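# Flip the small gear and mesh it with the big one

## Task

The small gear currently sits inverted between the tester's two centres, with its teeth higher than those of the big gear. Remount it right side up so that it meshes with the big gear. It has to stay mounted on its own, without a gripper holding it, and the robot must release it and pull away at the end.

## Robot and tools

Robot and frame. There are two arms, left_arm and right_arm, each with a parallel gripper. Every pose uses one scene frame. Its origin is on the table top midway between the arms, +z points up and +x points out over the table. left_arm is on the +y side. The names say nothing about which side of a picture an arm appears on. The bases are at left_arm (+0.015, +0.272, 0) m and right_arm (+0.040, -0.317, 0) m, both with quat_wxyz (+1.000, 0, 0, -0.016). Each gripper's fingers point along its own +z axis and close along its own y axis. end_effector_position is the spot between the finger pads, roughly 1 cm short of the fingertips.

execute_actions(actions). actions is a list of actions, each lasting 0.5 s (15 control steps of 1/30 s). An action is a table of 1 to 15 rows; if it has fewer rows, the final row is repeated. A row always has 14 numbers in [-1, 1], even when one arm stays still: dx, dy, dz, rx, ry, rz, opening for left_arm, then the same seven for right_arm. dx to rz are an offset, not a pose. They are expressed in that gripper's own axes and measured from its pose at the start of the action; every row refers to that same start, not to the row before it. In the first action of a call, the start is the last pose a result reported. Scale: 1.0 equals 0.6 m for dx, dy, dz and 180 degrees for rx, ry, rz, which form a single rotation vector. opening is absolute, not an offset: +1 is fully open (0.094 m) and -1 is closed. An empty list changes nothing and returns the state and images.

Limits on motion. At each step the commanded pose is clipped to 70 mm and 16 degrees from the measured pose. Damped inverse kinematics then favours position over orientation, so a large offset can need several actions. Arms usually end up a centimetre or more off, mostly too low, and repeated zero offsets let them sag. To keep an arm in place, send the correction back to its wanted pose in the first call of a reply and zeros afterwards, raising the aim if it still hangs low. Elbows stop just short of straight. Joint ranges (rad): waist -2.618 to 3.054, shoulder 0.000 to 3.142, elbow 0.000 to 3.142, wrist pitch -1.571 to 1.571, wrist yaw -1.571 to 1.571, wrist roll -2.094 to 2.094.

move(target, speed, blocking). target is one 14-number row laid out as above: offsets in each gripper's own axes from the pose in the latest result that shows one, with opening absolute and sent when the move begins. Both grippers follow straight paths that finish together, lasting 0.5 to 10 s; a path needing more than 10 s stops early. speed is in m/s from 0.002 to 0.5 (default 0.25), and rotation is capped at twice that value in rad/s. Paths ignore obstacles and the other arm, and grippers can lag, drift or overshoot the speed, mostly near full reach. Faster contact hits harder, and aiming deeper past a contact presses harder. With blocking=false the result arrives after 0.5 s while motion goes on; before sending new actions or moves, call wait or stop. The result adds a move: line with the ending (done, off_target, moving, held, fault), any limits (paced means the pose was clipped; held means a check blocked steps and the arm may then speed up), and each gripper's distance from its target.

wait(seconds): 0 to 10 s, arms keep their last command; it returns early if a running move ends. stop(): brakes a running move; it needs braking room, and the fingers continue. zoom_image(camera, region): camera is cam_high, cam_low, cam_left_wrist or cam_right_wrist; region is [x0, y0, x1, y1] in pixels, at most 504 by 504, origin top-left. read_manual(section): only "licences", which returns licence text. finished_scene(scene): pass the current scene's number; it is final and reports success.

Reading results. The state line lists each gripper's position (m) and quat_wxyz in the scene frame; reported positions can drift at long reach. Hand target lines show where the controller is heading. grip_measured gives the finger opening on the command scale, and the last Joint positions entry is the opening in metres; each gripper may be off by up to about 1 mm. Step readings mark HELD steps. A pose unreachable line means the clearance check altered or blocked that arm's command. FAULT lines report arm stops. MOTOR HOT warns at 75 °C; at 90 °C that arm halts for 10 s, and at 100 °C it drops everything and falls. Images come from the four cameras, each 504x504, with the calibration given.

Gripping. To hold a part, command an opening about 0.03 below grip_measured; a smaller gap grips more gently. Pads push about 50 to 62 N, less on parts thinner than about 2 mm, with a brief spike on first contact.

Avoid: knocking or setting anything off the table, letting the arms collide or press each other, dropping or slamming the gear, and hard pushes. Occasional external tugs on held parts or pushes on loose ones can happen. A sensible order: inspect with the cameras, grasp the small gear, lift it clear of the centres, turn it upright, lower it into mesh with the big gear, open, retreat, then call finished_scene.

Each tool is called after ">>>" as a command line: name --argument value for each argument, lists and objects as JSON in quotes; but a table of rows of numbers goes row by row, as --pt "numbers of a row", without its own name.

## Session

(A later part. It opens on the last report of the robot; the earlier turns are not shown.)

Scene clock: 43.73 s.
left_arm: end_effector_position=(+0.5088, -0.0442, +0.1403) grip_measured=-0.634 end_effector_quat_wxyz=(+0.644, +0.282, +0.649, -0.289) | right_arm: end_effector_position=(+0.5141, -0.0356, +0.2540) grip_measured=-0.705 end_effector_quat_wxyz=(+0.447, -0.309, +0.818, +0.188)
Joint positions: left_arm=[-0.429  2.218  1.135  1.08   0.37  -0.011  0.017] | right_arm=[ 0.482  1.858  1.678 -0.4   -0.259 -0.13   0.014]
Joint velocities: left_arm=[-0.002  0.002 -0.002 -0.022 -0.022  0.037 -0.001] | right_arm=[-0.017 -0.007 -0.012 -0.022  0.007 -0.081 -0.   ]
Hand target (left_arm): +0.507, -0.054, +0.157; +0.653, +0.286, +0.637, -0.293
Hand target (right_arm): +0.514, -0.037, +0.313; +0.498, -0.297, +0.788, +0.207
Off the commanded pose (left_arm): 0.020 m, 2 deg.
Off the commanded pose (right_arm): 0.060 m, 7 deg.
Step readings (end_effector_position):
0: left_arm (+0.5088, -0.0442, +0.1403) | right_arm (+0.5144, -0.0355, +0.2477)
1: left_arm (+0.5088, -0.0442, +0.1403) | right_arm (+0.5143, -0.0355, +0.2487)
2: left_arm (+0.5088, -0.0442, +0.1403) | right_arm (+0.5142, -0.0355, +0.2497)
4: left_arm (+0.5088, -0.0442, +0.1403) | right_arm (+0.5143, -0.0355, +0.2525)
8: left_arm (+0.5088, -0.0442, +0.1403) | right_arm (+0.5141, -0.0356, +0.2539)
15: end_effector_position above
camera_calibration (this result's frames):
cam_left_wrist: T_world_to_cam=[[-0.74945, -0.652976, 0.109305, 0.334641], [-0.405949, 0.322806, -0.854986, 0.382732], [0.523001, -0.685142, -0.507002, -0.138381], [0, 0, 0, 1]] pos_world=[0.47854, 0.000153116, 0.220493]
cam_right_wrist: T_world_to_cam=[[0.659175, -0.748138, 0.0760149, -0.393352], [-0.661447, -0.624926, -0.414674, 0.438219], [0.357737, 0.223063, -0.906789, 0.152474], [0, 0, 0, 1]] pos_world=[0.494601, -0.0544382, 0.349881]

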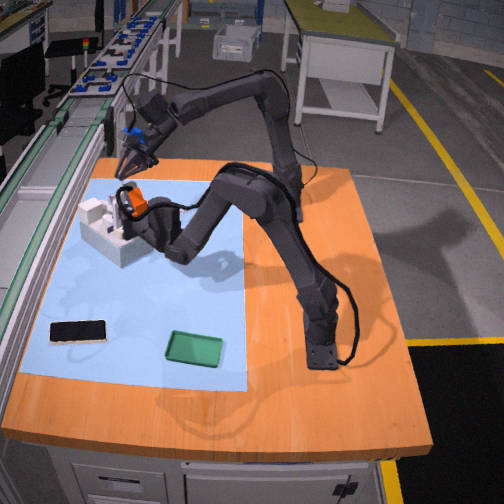

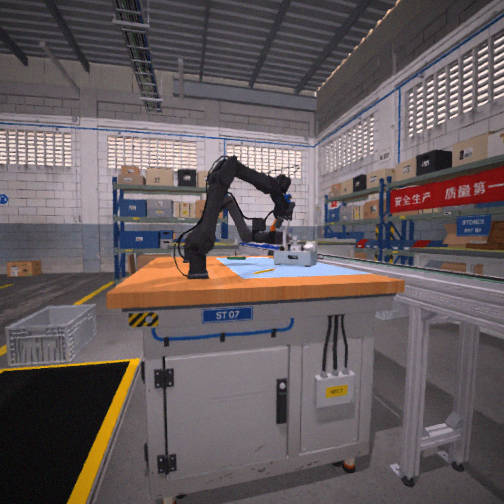

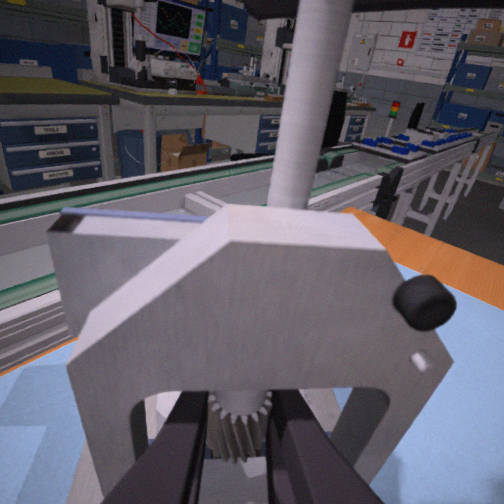

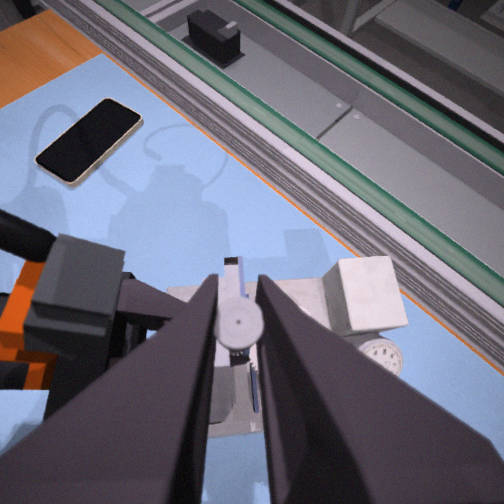

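>>> execute_actions --actions '[[[-0.034,-0.022,0.012,0.012,-0.008,0.004,-0.67,-0.085,0,-0.05,0,-0.04,0,-0.78]]]'

Scene clock: 44.33 s.
left_arm: end_effector_position=(+0.5069, -0.0457, +0.1402) grip_measured=-0.634 end_effector_quat_wxyz=(+0.640, +0.287, +0.650, -0.293) | right_arm: end_effector_position=(+0.5141, -0.0356, +0.2540) grip_measured=-0.705 end_effector_quat_wxyz=(+0.447, -0.309, +0.818, +0.188)
Joint positions: left_arm=[-0.429  2.213  1.135  1.068  0.384 -0.011  0.017] | right_arm=[ 0.482  1.858  1.678 -0.4   -0.259 -0.13   0.014]
Joint velocities: left_arm=[ 0.012 -0.002 -0.017 -0.11  -0.022  0.007 -0.   ] | right_arm=[ 0.002 -0.002  0.007  0.022  0.022  0.022  0.   ]
Hand target (left_arm): +0.503, -0.058, +0.161; +0.649, +0.294, +0.634, -0.301
Hand target (right_arm): +0.513, -0.037, +0.312; +0.497, -0.297, +0.788, +0.207
Off the commanded pose (left_arm): 0.024 m, 2 deg.
Off the commanded pose (right_arm): 0.059 m, 7 deg.
Step readings (end_effector_position):
0: left_arm (+0.5088, -0.0442, +0.1403) | right_arm (+0.5141, -0.0356, +0.2540)
1: left_arm (+0.5086, -0.0443, +0.1402) | right_arm (+0.5141, -0.0356, +0.2540)
2: left_arm (+0.5084, -0.0445, +0.1404) | right_arm (+0.5141, -0.0356, +0.2540)
4: left_arm (+0.5079, -0.0449, +0.1404) | right_arm (+0.5141, -0.0356, +0.2540)
8: left_arm (+0.5074, -0.0453, +0.1403) | right_arm (+0.5141, -0.0356, +0.2540)
15: end_effector_position above
camera_calibration (this result's frames):
cam_left_wrist: T_world_to_cam=[[-0.757626, -0.642976, 0.112182, 0.336367], [-0.407028, 0.331077, -0.851303, 0.382794], [0.510227, -0.69063, -0.512542, -0.131495], [0, 0, 0, 1]] pos_world=[0.47774, -0.00127283, 0.220742]
cam_right_wrist: T_world_to_cam=[[0.659175, -0.748138, 0.0760149, -0.393352], [-0.661447, -0.624926, -0.414674, 0.438219], [0.357737, 0.223063, -0.906789, 0.152474], [0, 0, 0, 1]] pos_world=[0.494601, -0.0544382, 0.349881]

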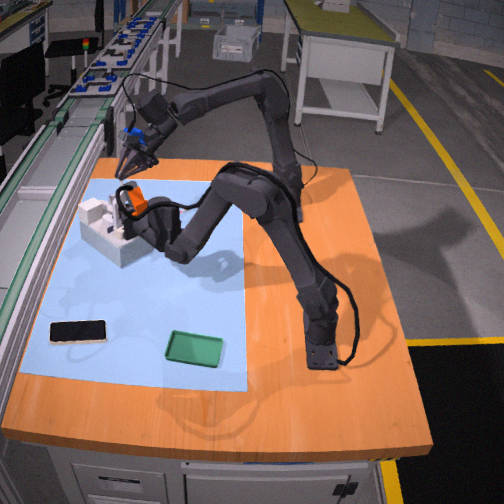

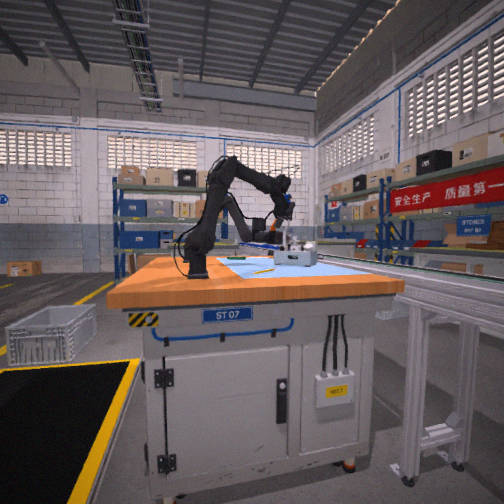

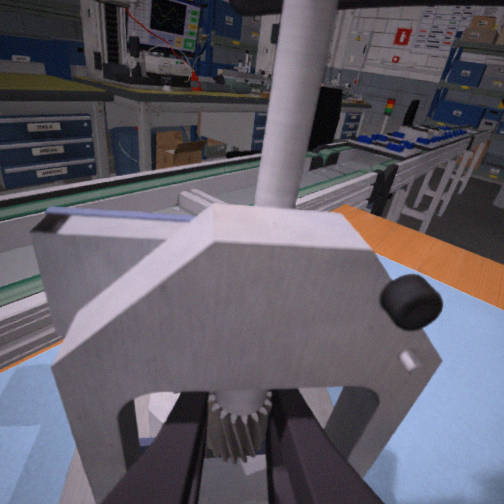

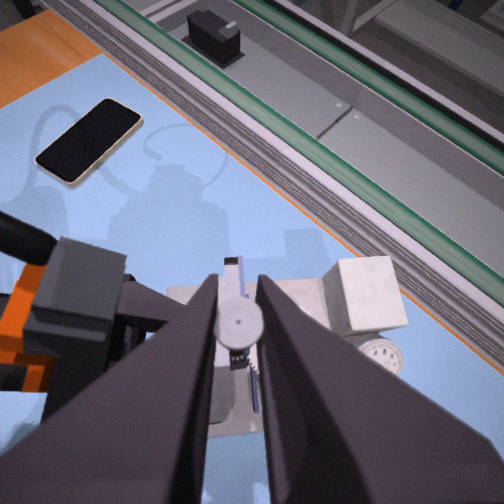

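>>> execute_actions --actions '[[[-0.02,-0.008,0.014,0.003,-0.01,0.004,-0.67,-0.045,0,-0.027,0,-0.03,0,-0.78]],[[-0.02,-0.008,0.014,0.003,-0.01,0.004,-0.67,-0.04,0,-0.024,0,-0.03,0,-0.78]]]'

Scene clock: 45.47 s.
left_arm: end_effector_position=(+0.5066, -0.0460, +0.1385) grip_measured=-0.634 end_effector_quat_wxyz=(+0.638, +0.288, +0.651, -0.294) | right_arm: end_effector_position=(+0.5148, -0.0352, +0.2415) grip_measured=-0.705 end_effector_quat_wxyz=(+0.448, -0.309, +0.818, +0.188)
Joint positions: left_arm=[-0.429  2.215  1.135  1.066  0.386 -0.01   0.017] | right_arm=[ 0.482  1.858  1.626 -0.345 -0.26  -0.13   0.014]
Joint velocities: left_arm=[-0.002 -0.017 -0.012  0.066 -0.066  0.051 -0.001] | right_arm=[ 0.027 -0.007 -0.027  0.007  0.022  0.022 -0.   ]
Hand target (left_arm): +0.508, -0.055, +0.153; +0.650, +0.289, +0.636, -0.297
Hand target (right_arm): +0.514, -0.036, +0.276; +0.484, -0.300, +0.797, +0.202
Off the commanded pose (left_arm): 0.017 m, 2 deg.
Off the commanded pose (right_arm): 0.034 m, 5 deg.
Step readings (end_effector_position; steps 1 to 15: 1st action; 16 to 30: 2nd action):
0: left_arm (+0.5068, -0.0458, +0.1402) | right_arm (+0.5141, -0.0356, +0.2540)
1: left_arm (+0.5067, -0.0459, +0.1402) | right_arm (+0.5141, -0.0356, +0.2530)
2: left_arm (+0.5067, -0.0459, +0.1402) | right_arm (+0.5142, -0.0355, +0.2518)
4: left_arm (+0.5067, -0.0459, +0.1402) | right_arm (+0.5142, -0.0356, +0.2489)
8: left_arm (+0.5067, -0.0459, +0.1402) | right_arm (+0.5143, -0.0355, +0.2479)
15: left_arm (+0.5067, -0.0459, +0.1402) | right_arm (+0.5143, -0.0355, +0.2479)
16: left_arm (+0.5067, -0.0459, +0.1402) | right_arm (+0.5145, -0.0354, +0.2468)
17: left_arm (+0.5067, -0.0459, +0.1402) | right_arm (+0.5145, -0.0354, +0.2452)
19: left_arm (+0.5066, -0.0460, +0.1390) | right_arm (+0.5146, -0.0353, +0.2421)
23: left_arm (+0.5066, -0.0460, +0.1385) | right_arm (+0.5148, -0.0352, +0.2415)
30: end_effector_position above
camera_calibration (this result's frames):
cam_left_wrist: T_world_to_cam=[[-0.758666, -0.641494, 0.113626, 0.33656], [-0.409518, 0.33394, -0.848987, 0.3824], [0.506676, -0.69063, -0.516052, -0.130136], [0, 0, 0, 1]] pos_world=[0.477873, -0.00167349, 0.219254]
cam_right_wrist: T_world_to_cam=[[0.659185, -0.748056, 0.076732, -0.392731], [-0.66, -0.624436, -0.417708, 0.433775], [0.360383, 0.224703, -0.905335, 0.139203], [0, 0, 0, 1]] pos_world=[0.495007, -0.0541998, 0.337352]

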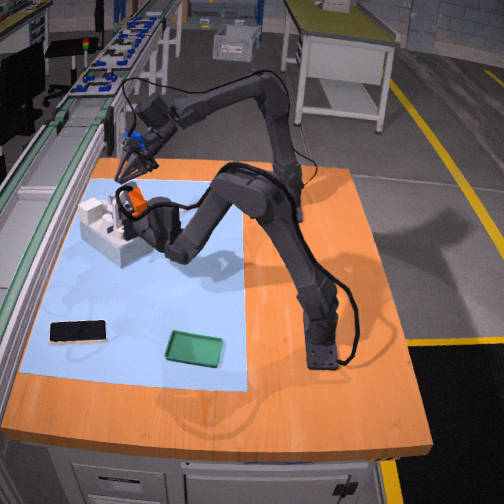

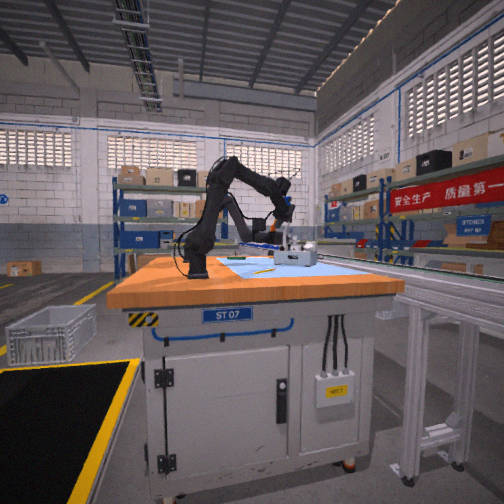

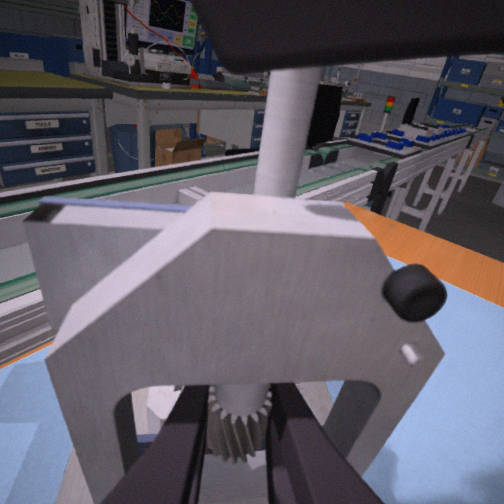

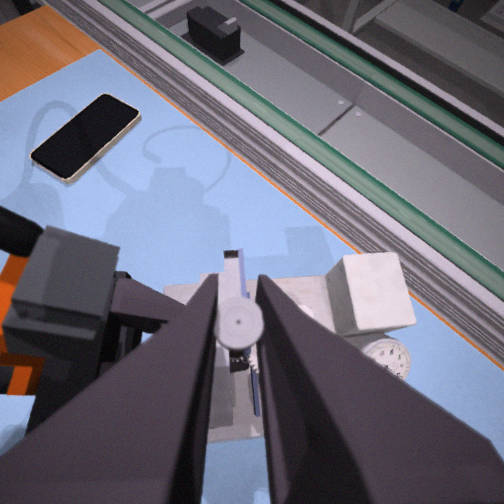

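Difference is 0.103: in the hole. Continue lowering.

>>> execute_actions --actions '[[[-0.01,-0.008,0.014,0.003,-0.012,0.004,-0.67,-0.025,0,-0.015,0,-0.02,0,-0.78]],[[-0.01,-0.008,0.014,0.003,-0.012,0.004,-0.67,-0.015,0,-0.009,0,-0.01,0,-0.78]]]'

Scene clock: 46.60 s.
left_arm: end_effector_position=(+0.5070, -0.0463, +0.1371) grip_measured=-0.634 end_effector_quat_wxyz=(+0.650, +0.288, +0.639, -0.294) | right_arm: end_effector_position=(+0.5149, -0.0350, +0.2403) grip_measured=-0.705 end_effector_quat_wxyz=(+0.452, -0.309, +0.815, +0.189)
Joint positions: left_arm=[-0.429  2.243  1.135  1.127  0.386 -0.009  0.017] | right_arm=[ 0.482  1.854  1.609 -0.324 -0.26  -0.13   0.014]
Joint velocities: left_arm=[ 0.012  0.002  0.002 -0.007  0.022 -0.037  0.001] | right_arm=[-0.012 -0.012 -0.037  0.051 -0.066  0.022  0.   ]
Hand target (left_arm): +0.508, -0.055, +0.144; +0.656, +0.289, +0.630, -0.298
Hand target (right_arm): +0.515, -0.035, +0.251; +0.464, -0.306, +0.808, +0.193
Off the commanded pose (left_arm): 0.011 m, 1 deg.
Off the commanded pose (right_arm): 0.010 m, 2 deg.
Step readings (end_effector_position; steps 1 to 15: 1st action; 16 to 30: 2nd action):
0: left_arm (+0.5066, -0.0460, +0.1385) | right_arm (+0.5148, -0.0352, +0.2415)
1: left_arm (+0.5066, -0.0461, +0.1376) | right_arm (+0.5148, -0.0352, +0.2408)
2: left_arm (+0.5067, -0.0461, +0.1372) | right_arm (+0.5148, -0.0350, +0.2402)
4: left_arm (+0.5068, -0.0461, +0.1374) | right_arm (+0.5149, -0.0350, +0.2403)
8: left_arm (+0.5069, -0.0462, +0.1376) | right_arm (+0.5149, -0.0350, +0.2405)
15: left_arm (+0.5069, -0.0462, +0.1375) | right_arm (+0.5149, -0.0350, +0.2403)
16: left_arm (+0.5069, -0.0462, +0.1373) | right_arm (+0.5149, -0.0350, +0.2403)
17: left_arm (+0.5069, -0.0462, +0.1372) | right_arm (+0.5149, -0.0350, +0.2403)
19: left_arm (+0.5070, -0.0462, +0.1372) | right_arm (+0.5149, -0.0350, +0.2403)
23: left_arm (+0.5070, -0.0463, +0.1372) | right_arm (+0.5149, -0.0350, +0.2403)
30: end_effector_position above
camera_calibration (this result's frames):
cam_left_wrist: T_world_to_cam=[[-0.761921, -0.640002, 0.0993651, 0.3406], [-0.383304, 0.321916, -0.865707, 0.369907], [0.522067, -0.697687, -0.49059, -0.142885], [0, 0, 0, 1]] pos_world=[0.475893, -0.000783204, 0.216289]
cam_right_wrist: T_world_to_cam=[[0.659119, -0.747933, 0.0784758, -0.392932], [-0.656638, -0.623231, -0.424746, 0.433423], [0.36659, 0.228428, -0.901905, 0.134091], [0, 0, 0, 1]] pos_world=[0.494435, -0.0543938, 0.335867]

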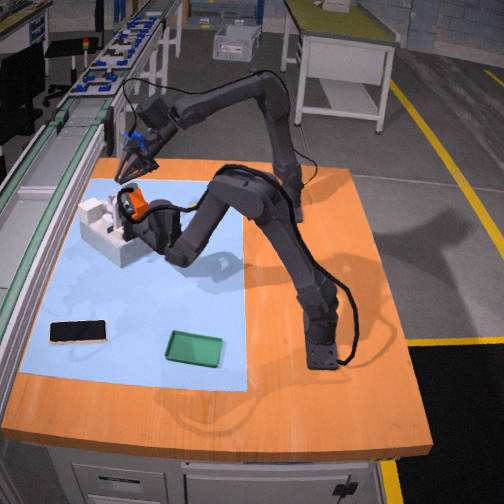

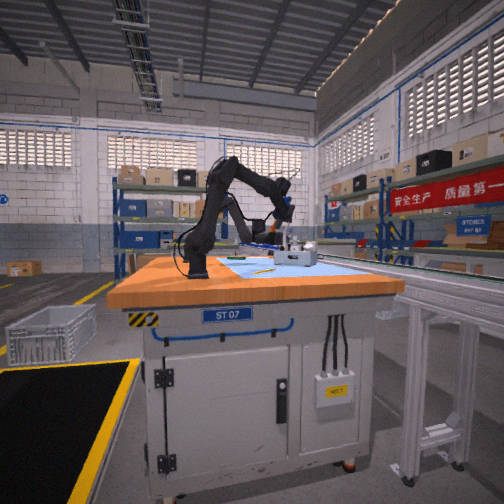

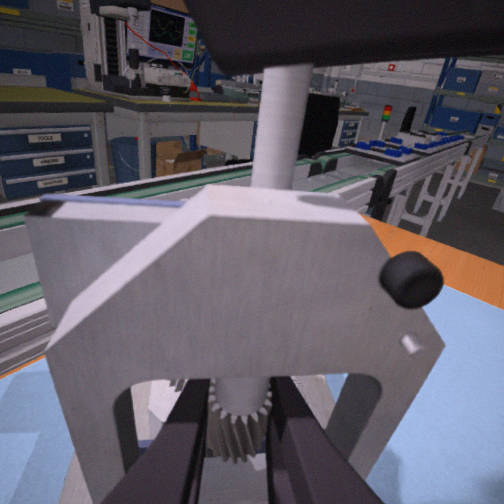

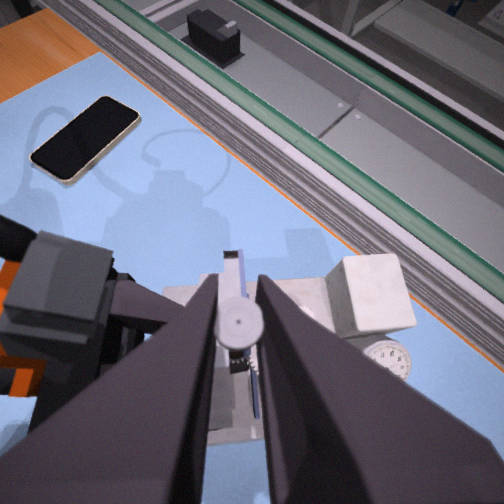

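Seated. Release both and back out.

>>> execute_actions --actions '[[[-0.015,0,0,0,0,0,-0.67,-0.015,0,-0.009,0,0,0,-0.3]],[[-0.02,0,0,0,0,0,-0.4,-0.05,0,-0.06,0,0,0,-0.3]],[[-0.03,0.006,-0.03,0,-0.005,0,-0.4,-0.04,0,-0.08,0,0,0,-0.3]],[[-0.035,0.005,-0.05,0,-0.01,0,-0.4,-0.02,0,-0.05,0,0,0,-0.3]]]'

Scene clock: 48.77 s.
left_arm: end_effector_position=(+0.4854, -0.0132, +0.1546) grip_measured=-0.402 end_effector_quat_wxyz=(+0.645, +0.283, +0.645, -0.296) | right_arm: end_effector_position=(+0.4728, -0.0602, +0.3023) grip_measured=-0.303 end_effector_quat_wxyz=(+0.400, -0.310, +0.843, +0.184)
Joint positions: left_arm=[-0.378  2.097  0.978  1.127  0.432 -0.021  0.028] | right_arm=[ 0.47   1.78   1.861 -0.77  -0.271 -0.138  0.033]
Joint velocities: left_arm=[ 0.007  0.002 -0.002 -0.037  0.066 -0.081 -0.001] | right_arm=[ 0.002 -0.007  0.022 -0.051  0.022 -0.037 -0.   ]
Hand target (left_arm): +0.483, -0.010, +0.167; +0.655, +0.282, +0.634, -0.298
Hand target (right_arm): +0.472, -0.068, +0.325; +0.420, -0.309, +0.833, +0.185
Off the commanded pose (left_arm): 0.013 m, 2 deg.
Off the commanded pose (right_arm): 0.024 m, 3 deg.
Step readings (end_effector_position; steps 1 to 15: 1st action; 16 to 30: 2nd action; 31 to 45: 3rd action; 46 to 60: 4th action):
0: left_arm (+0.5070, -0.0463, +0.1371) | right_arm (+0.5149, -0.0350, +0.2403)
1: left_arm (+0.5070, -0.0463, +0.1371) | right_arm (+0.5144, -0.0352, +0.2395)
2: left_arm (+0.5070, -0.0463, +0.1371) | right_arm (+0.5139, -0.0355, +0.2391)
4: left_arm (+0.5070, -0.0463, +0.1371) | right_arm (+0.5132, -0.0358, +0.2386)
8: left_arm (+0.5070, -0.0463, +0.1371) | right_arm (+0.5124, -0.0362, +0.2377)
15: left_arm (+0.5070, -0.0463, +0.1371) | right_arm (+0.5117, -0.0366, +0.2365)
16: left_arm (+0.5070, -0.0463, +0.1378) | right_arm (+0.5104, -0.0372, +0.2374)
17: left_arm (+0.5070, -0.0462, +0.1379) | right_arm (+0.5083, -0.0382, +0.2381)
19: left_arm (+0.5069, -0.0462, +0.1388) | right_arm (+0.5064, -0.0391, +0.2471)
23: left_arm (+0.5069, -0.0462, +0.1390) | right_arm (+0.5051, -0.0397, +0.2662)
30: left_arm (+0.5069, -0.0462, +0.1376) | right_arm (+0.5016, -0.0413, +0.2645)
31: left_arm (+0.5060, -0.0452, +0.1376) | right_arm (+0.4999, -0.0425, +0.2652)
32: left_arm (+0.5030, -0.0431, +0.1373) | right_arm (+0.4970, -0.0444, +0.2651)
34: left_arm (+0.4994, -0.0385, +0.1393) | right_arm (+0.4926, -0.0486, +0.2729)
38: left_arm (+0.4999, -0.0346, +0.1455) | right_arm (+0.4885, -0.0535, +0.2954)
45: left_arm (+0.4996, -0.0347, +0.1461) | right_arm (+0.4845, -0.0550, +0.2975)
46: left_arm (+0.4980, -0.0329, +0.1461) | right_arm (+0.4832, -0.0556, +0.2976)
47: left_arm (+0.4929, -0.0291, +0.1446) | right_arm (+0.4812, -0.0565, +0.2971)
49: left_arm (+0.4864, -0.0206, +0.1454) | right_arm (+0.4783, -0.0578, +0.2992)
53: left_arm (+0.4861, -0.0127, +0.1520) | right_arm (+0.4753, -0.0591, +0.3042)
60: end_effector_position above
camera_calibration (this result's frames):
cam_left_wrist: T_world_to_cam=[[-0.757395, -0.642816, 0.114637, 0.338981], [-0.400111, 0.318154, -0.85947, 0.373213], [0.516009, -0.696826, -0.498166, -0.0957994], [0, 0, 0, 1]] pos_world=[0.455502, 0.0324071, 0.234182]
cam_right_wrist: T_world_to_cam=[[0.666281, -0.744293, 0.0457964, -0.382217], [-0.696028, -0.642764, -0.319998, 0.402253], [0.267608, 0.181333, -0.946311, 0.268618], [0, 0, 0, 1]] pos_world=[0.462759, -0.0746366, 0.40042]

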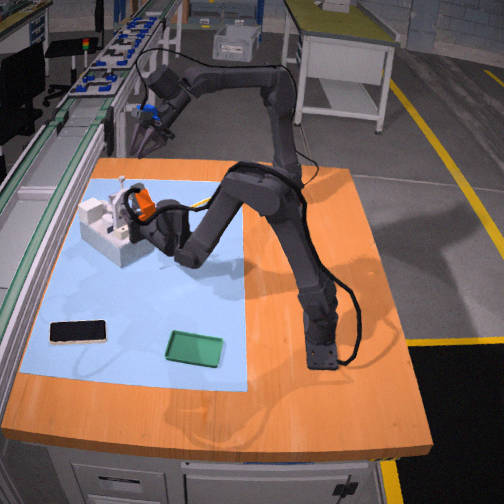

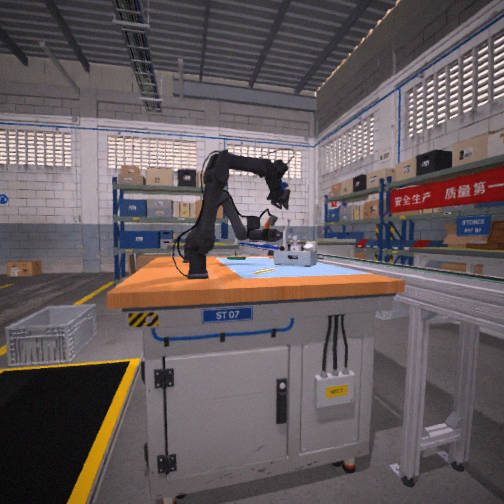

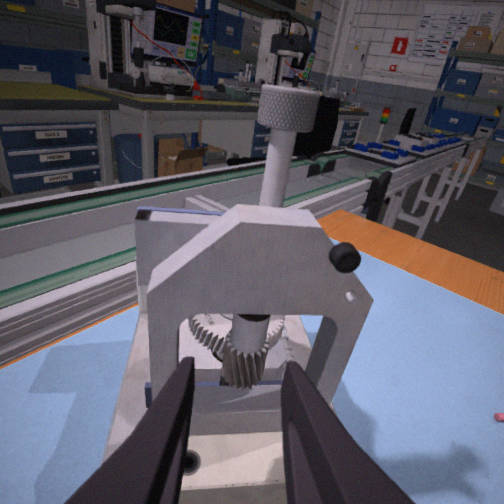

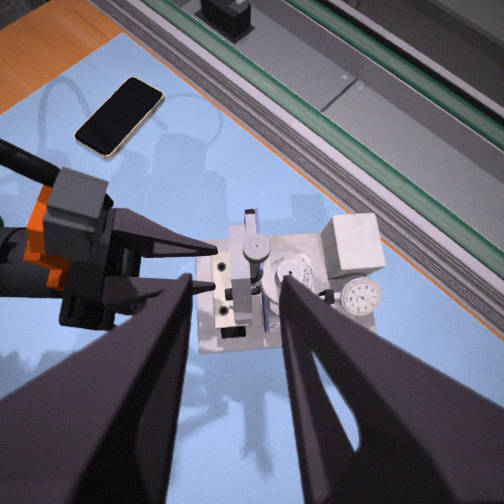

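>>> move --target '[-0.04,0,-0.17,0,0,0,-0.4,0.08,-0.08,-0.12,0,0,0,-0.3]' --speed 0.2

Scene clock: 49.97 s.
left_arm: end_effector_position=(+0.4229, +0.0616, +0.1694) grip_measured=-0.402 end_effector_quat_wxyz=(+0.637, +0.281, +0.654, -0.296) | right_arm: end_effector_position=(+0.4477, -0.1524, +0.3044) grip_measured=-0.303 end_effector_quat_wxyz=(+0.399, -0.307, +0.846, +0.177)
Joint positions: left_arm=[-0.234  1.799  0.624  1.159  0.575 -0.021  0.028] | right_arm=[ 0.244  1.583  1.664 -0.827 -0.426 -0.294  0.033]
Joint velocities: left_arm=[ 0.012 -0.007 -0.007 -0.095  0.051  0.022 -0.001] | right_arm=[ 0.012 -0.012 -0.007  0.007  0.022 -0.022  0.001]
Hand target (left_arm): +0.420, +0.065, +0.177; +0.645, +0.282, +0.645, -0.296
Hand target (right_arm): +0.442, -0.154, +0.306; +0.399, -0.311, +0.843, +0.181
Off the commanded pose (left_arm): 0.010 m, 1 deg.
Off the commanded pose (right_arm): 0.007 m, 1 deg.
move: done
camera_calibration (this result's frames):
cam_left_wrist: T_world_to_cam=[[-0.753378, -0.64512, 0.127444, 0.334233], [-0.420421, 0.323509, -0.847695, 0.343439], [0.505636, -0.692215, -0.514947, 0.00286006], [0, 0, 0, 1]] pos_world=[0.394747, 0.106495, 0.250008]
cam_right_wrist: T_world_to_cam=[[0.657101, -0.751924, 0.0531815, -0.433532], [-0.703786, -0.637243, -0.314017, 0.328621], [0.270007, 0.168912, -0.947927, 0.291505], [0, 0, 0, 1]] pos_world=[0.437445, -0.165811, 0.402573]

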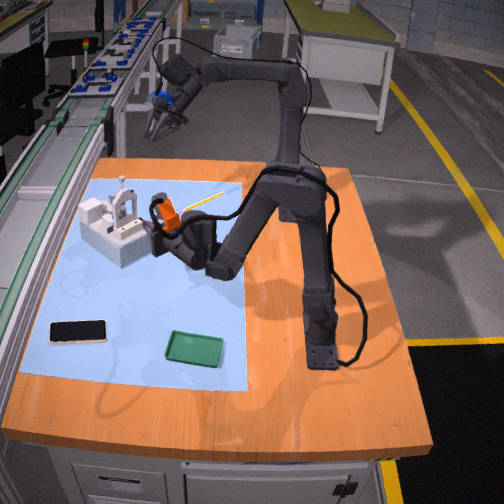

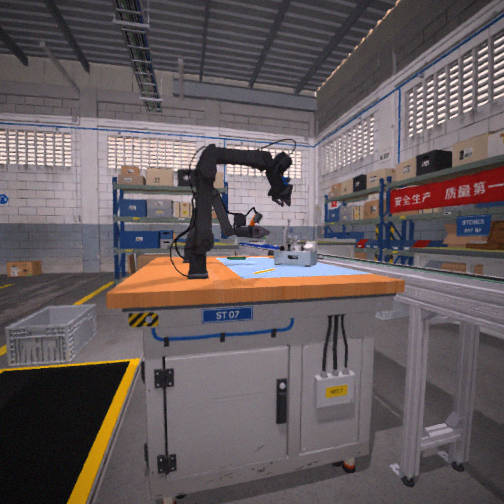

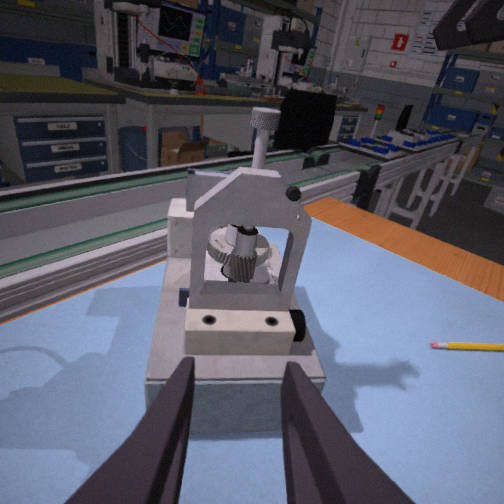

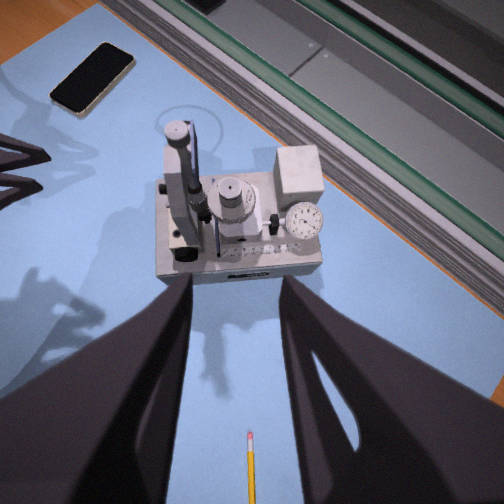

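>>> zoom_image --camera "cam_right_wrist" --region '[170,160,280,250]'

Region (170, 160, 280, 250) of cam_right_wrist's 504x504 image, scaled by 4.582, with more detail than that image has; it fills the top 412 rows of this view, and the rest is white.

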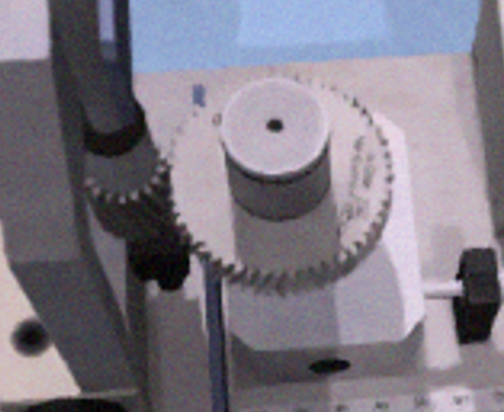

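>>> finished_scene --scene 2

The scene is finished: the task was done.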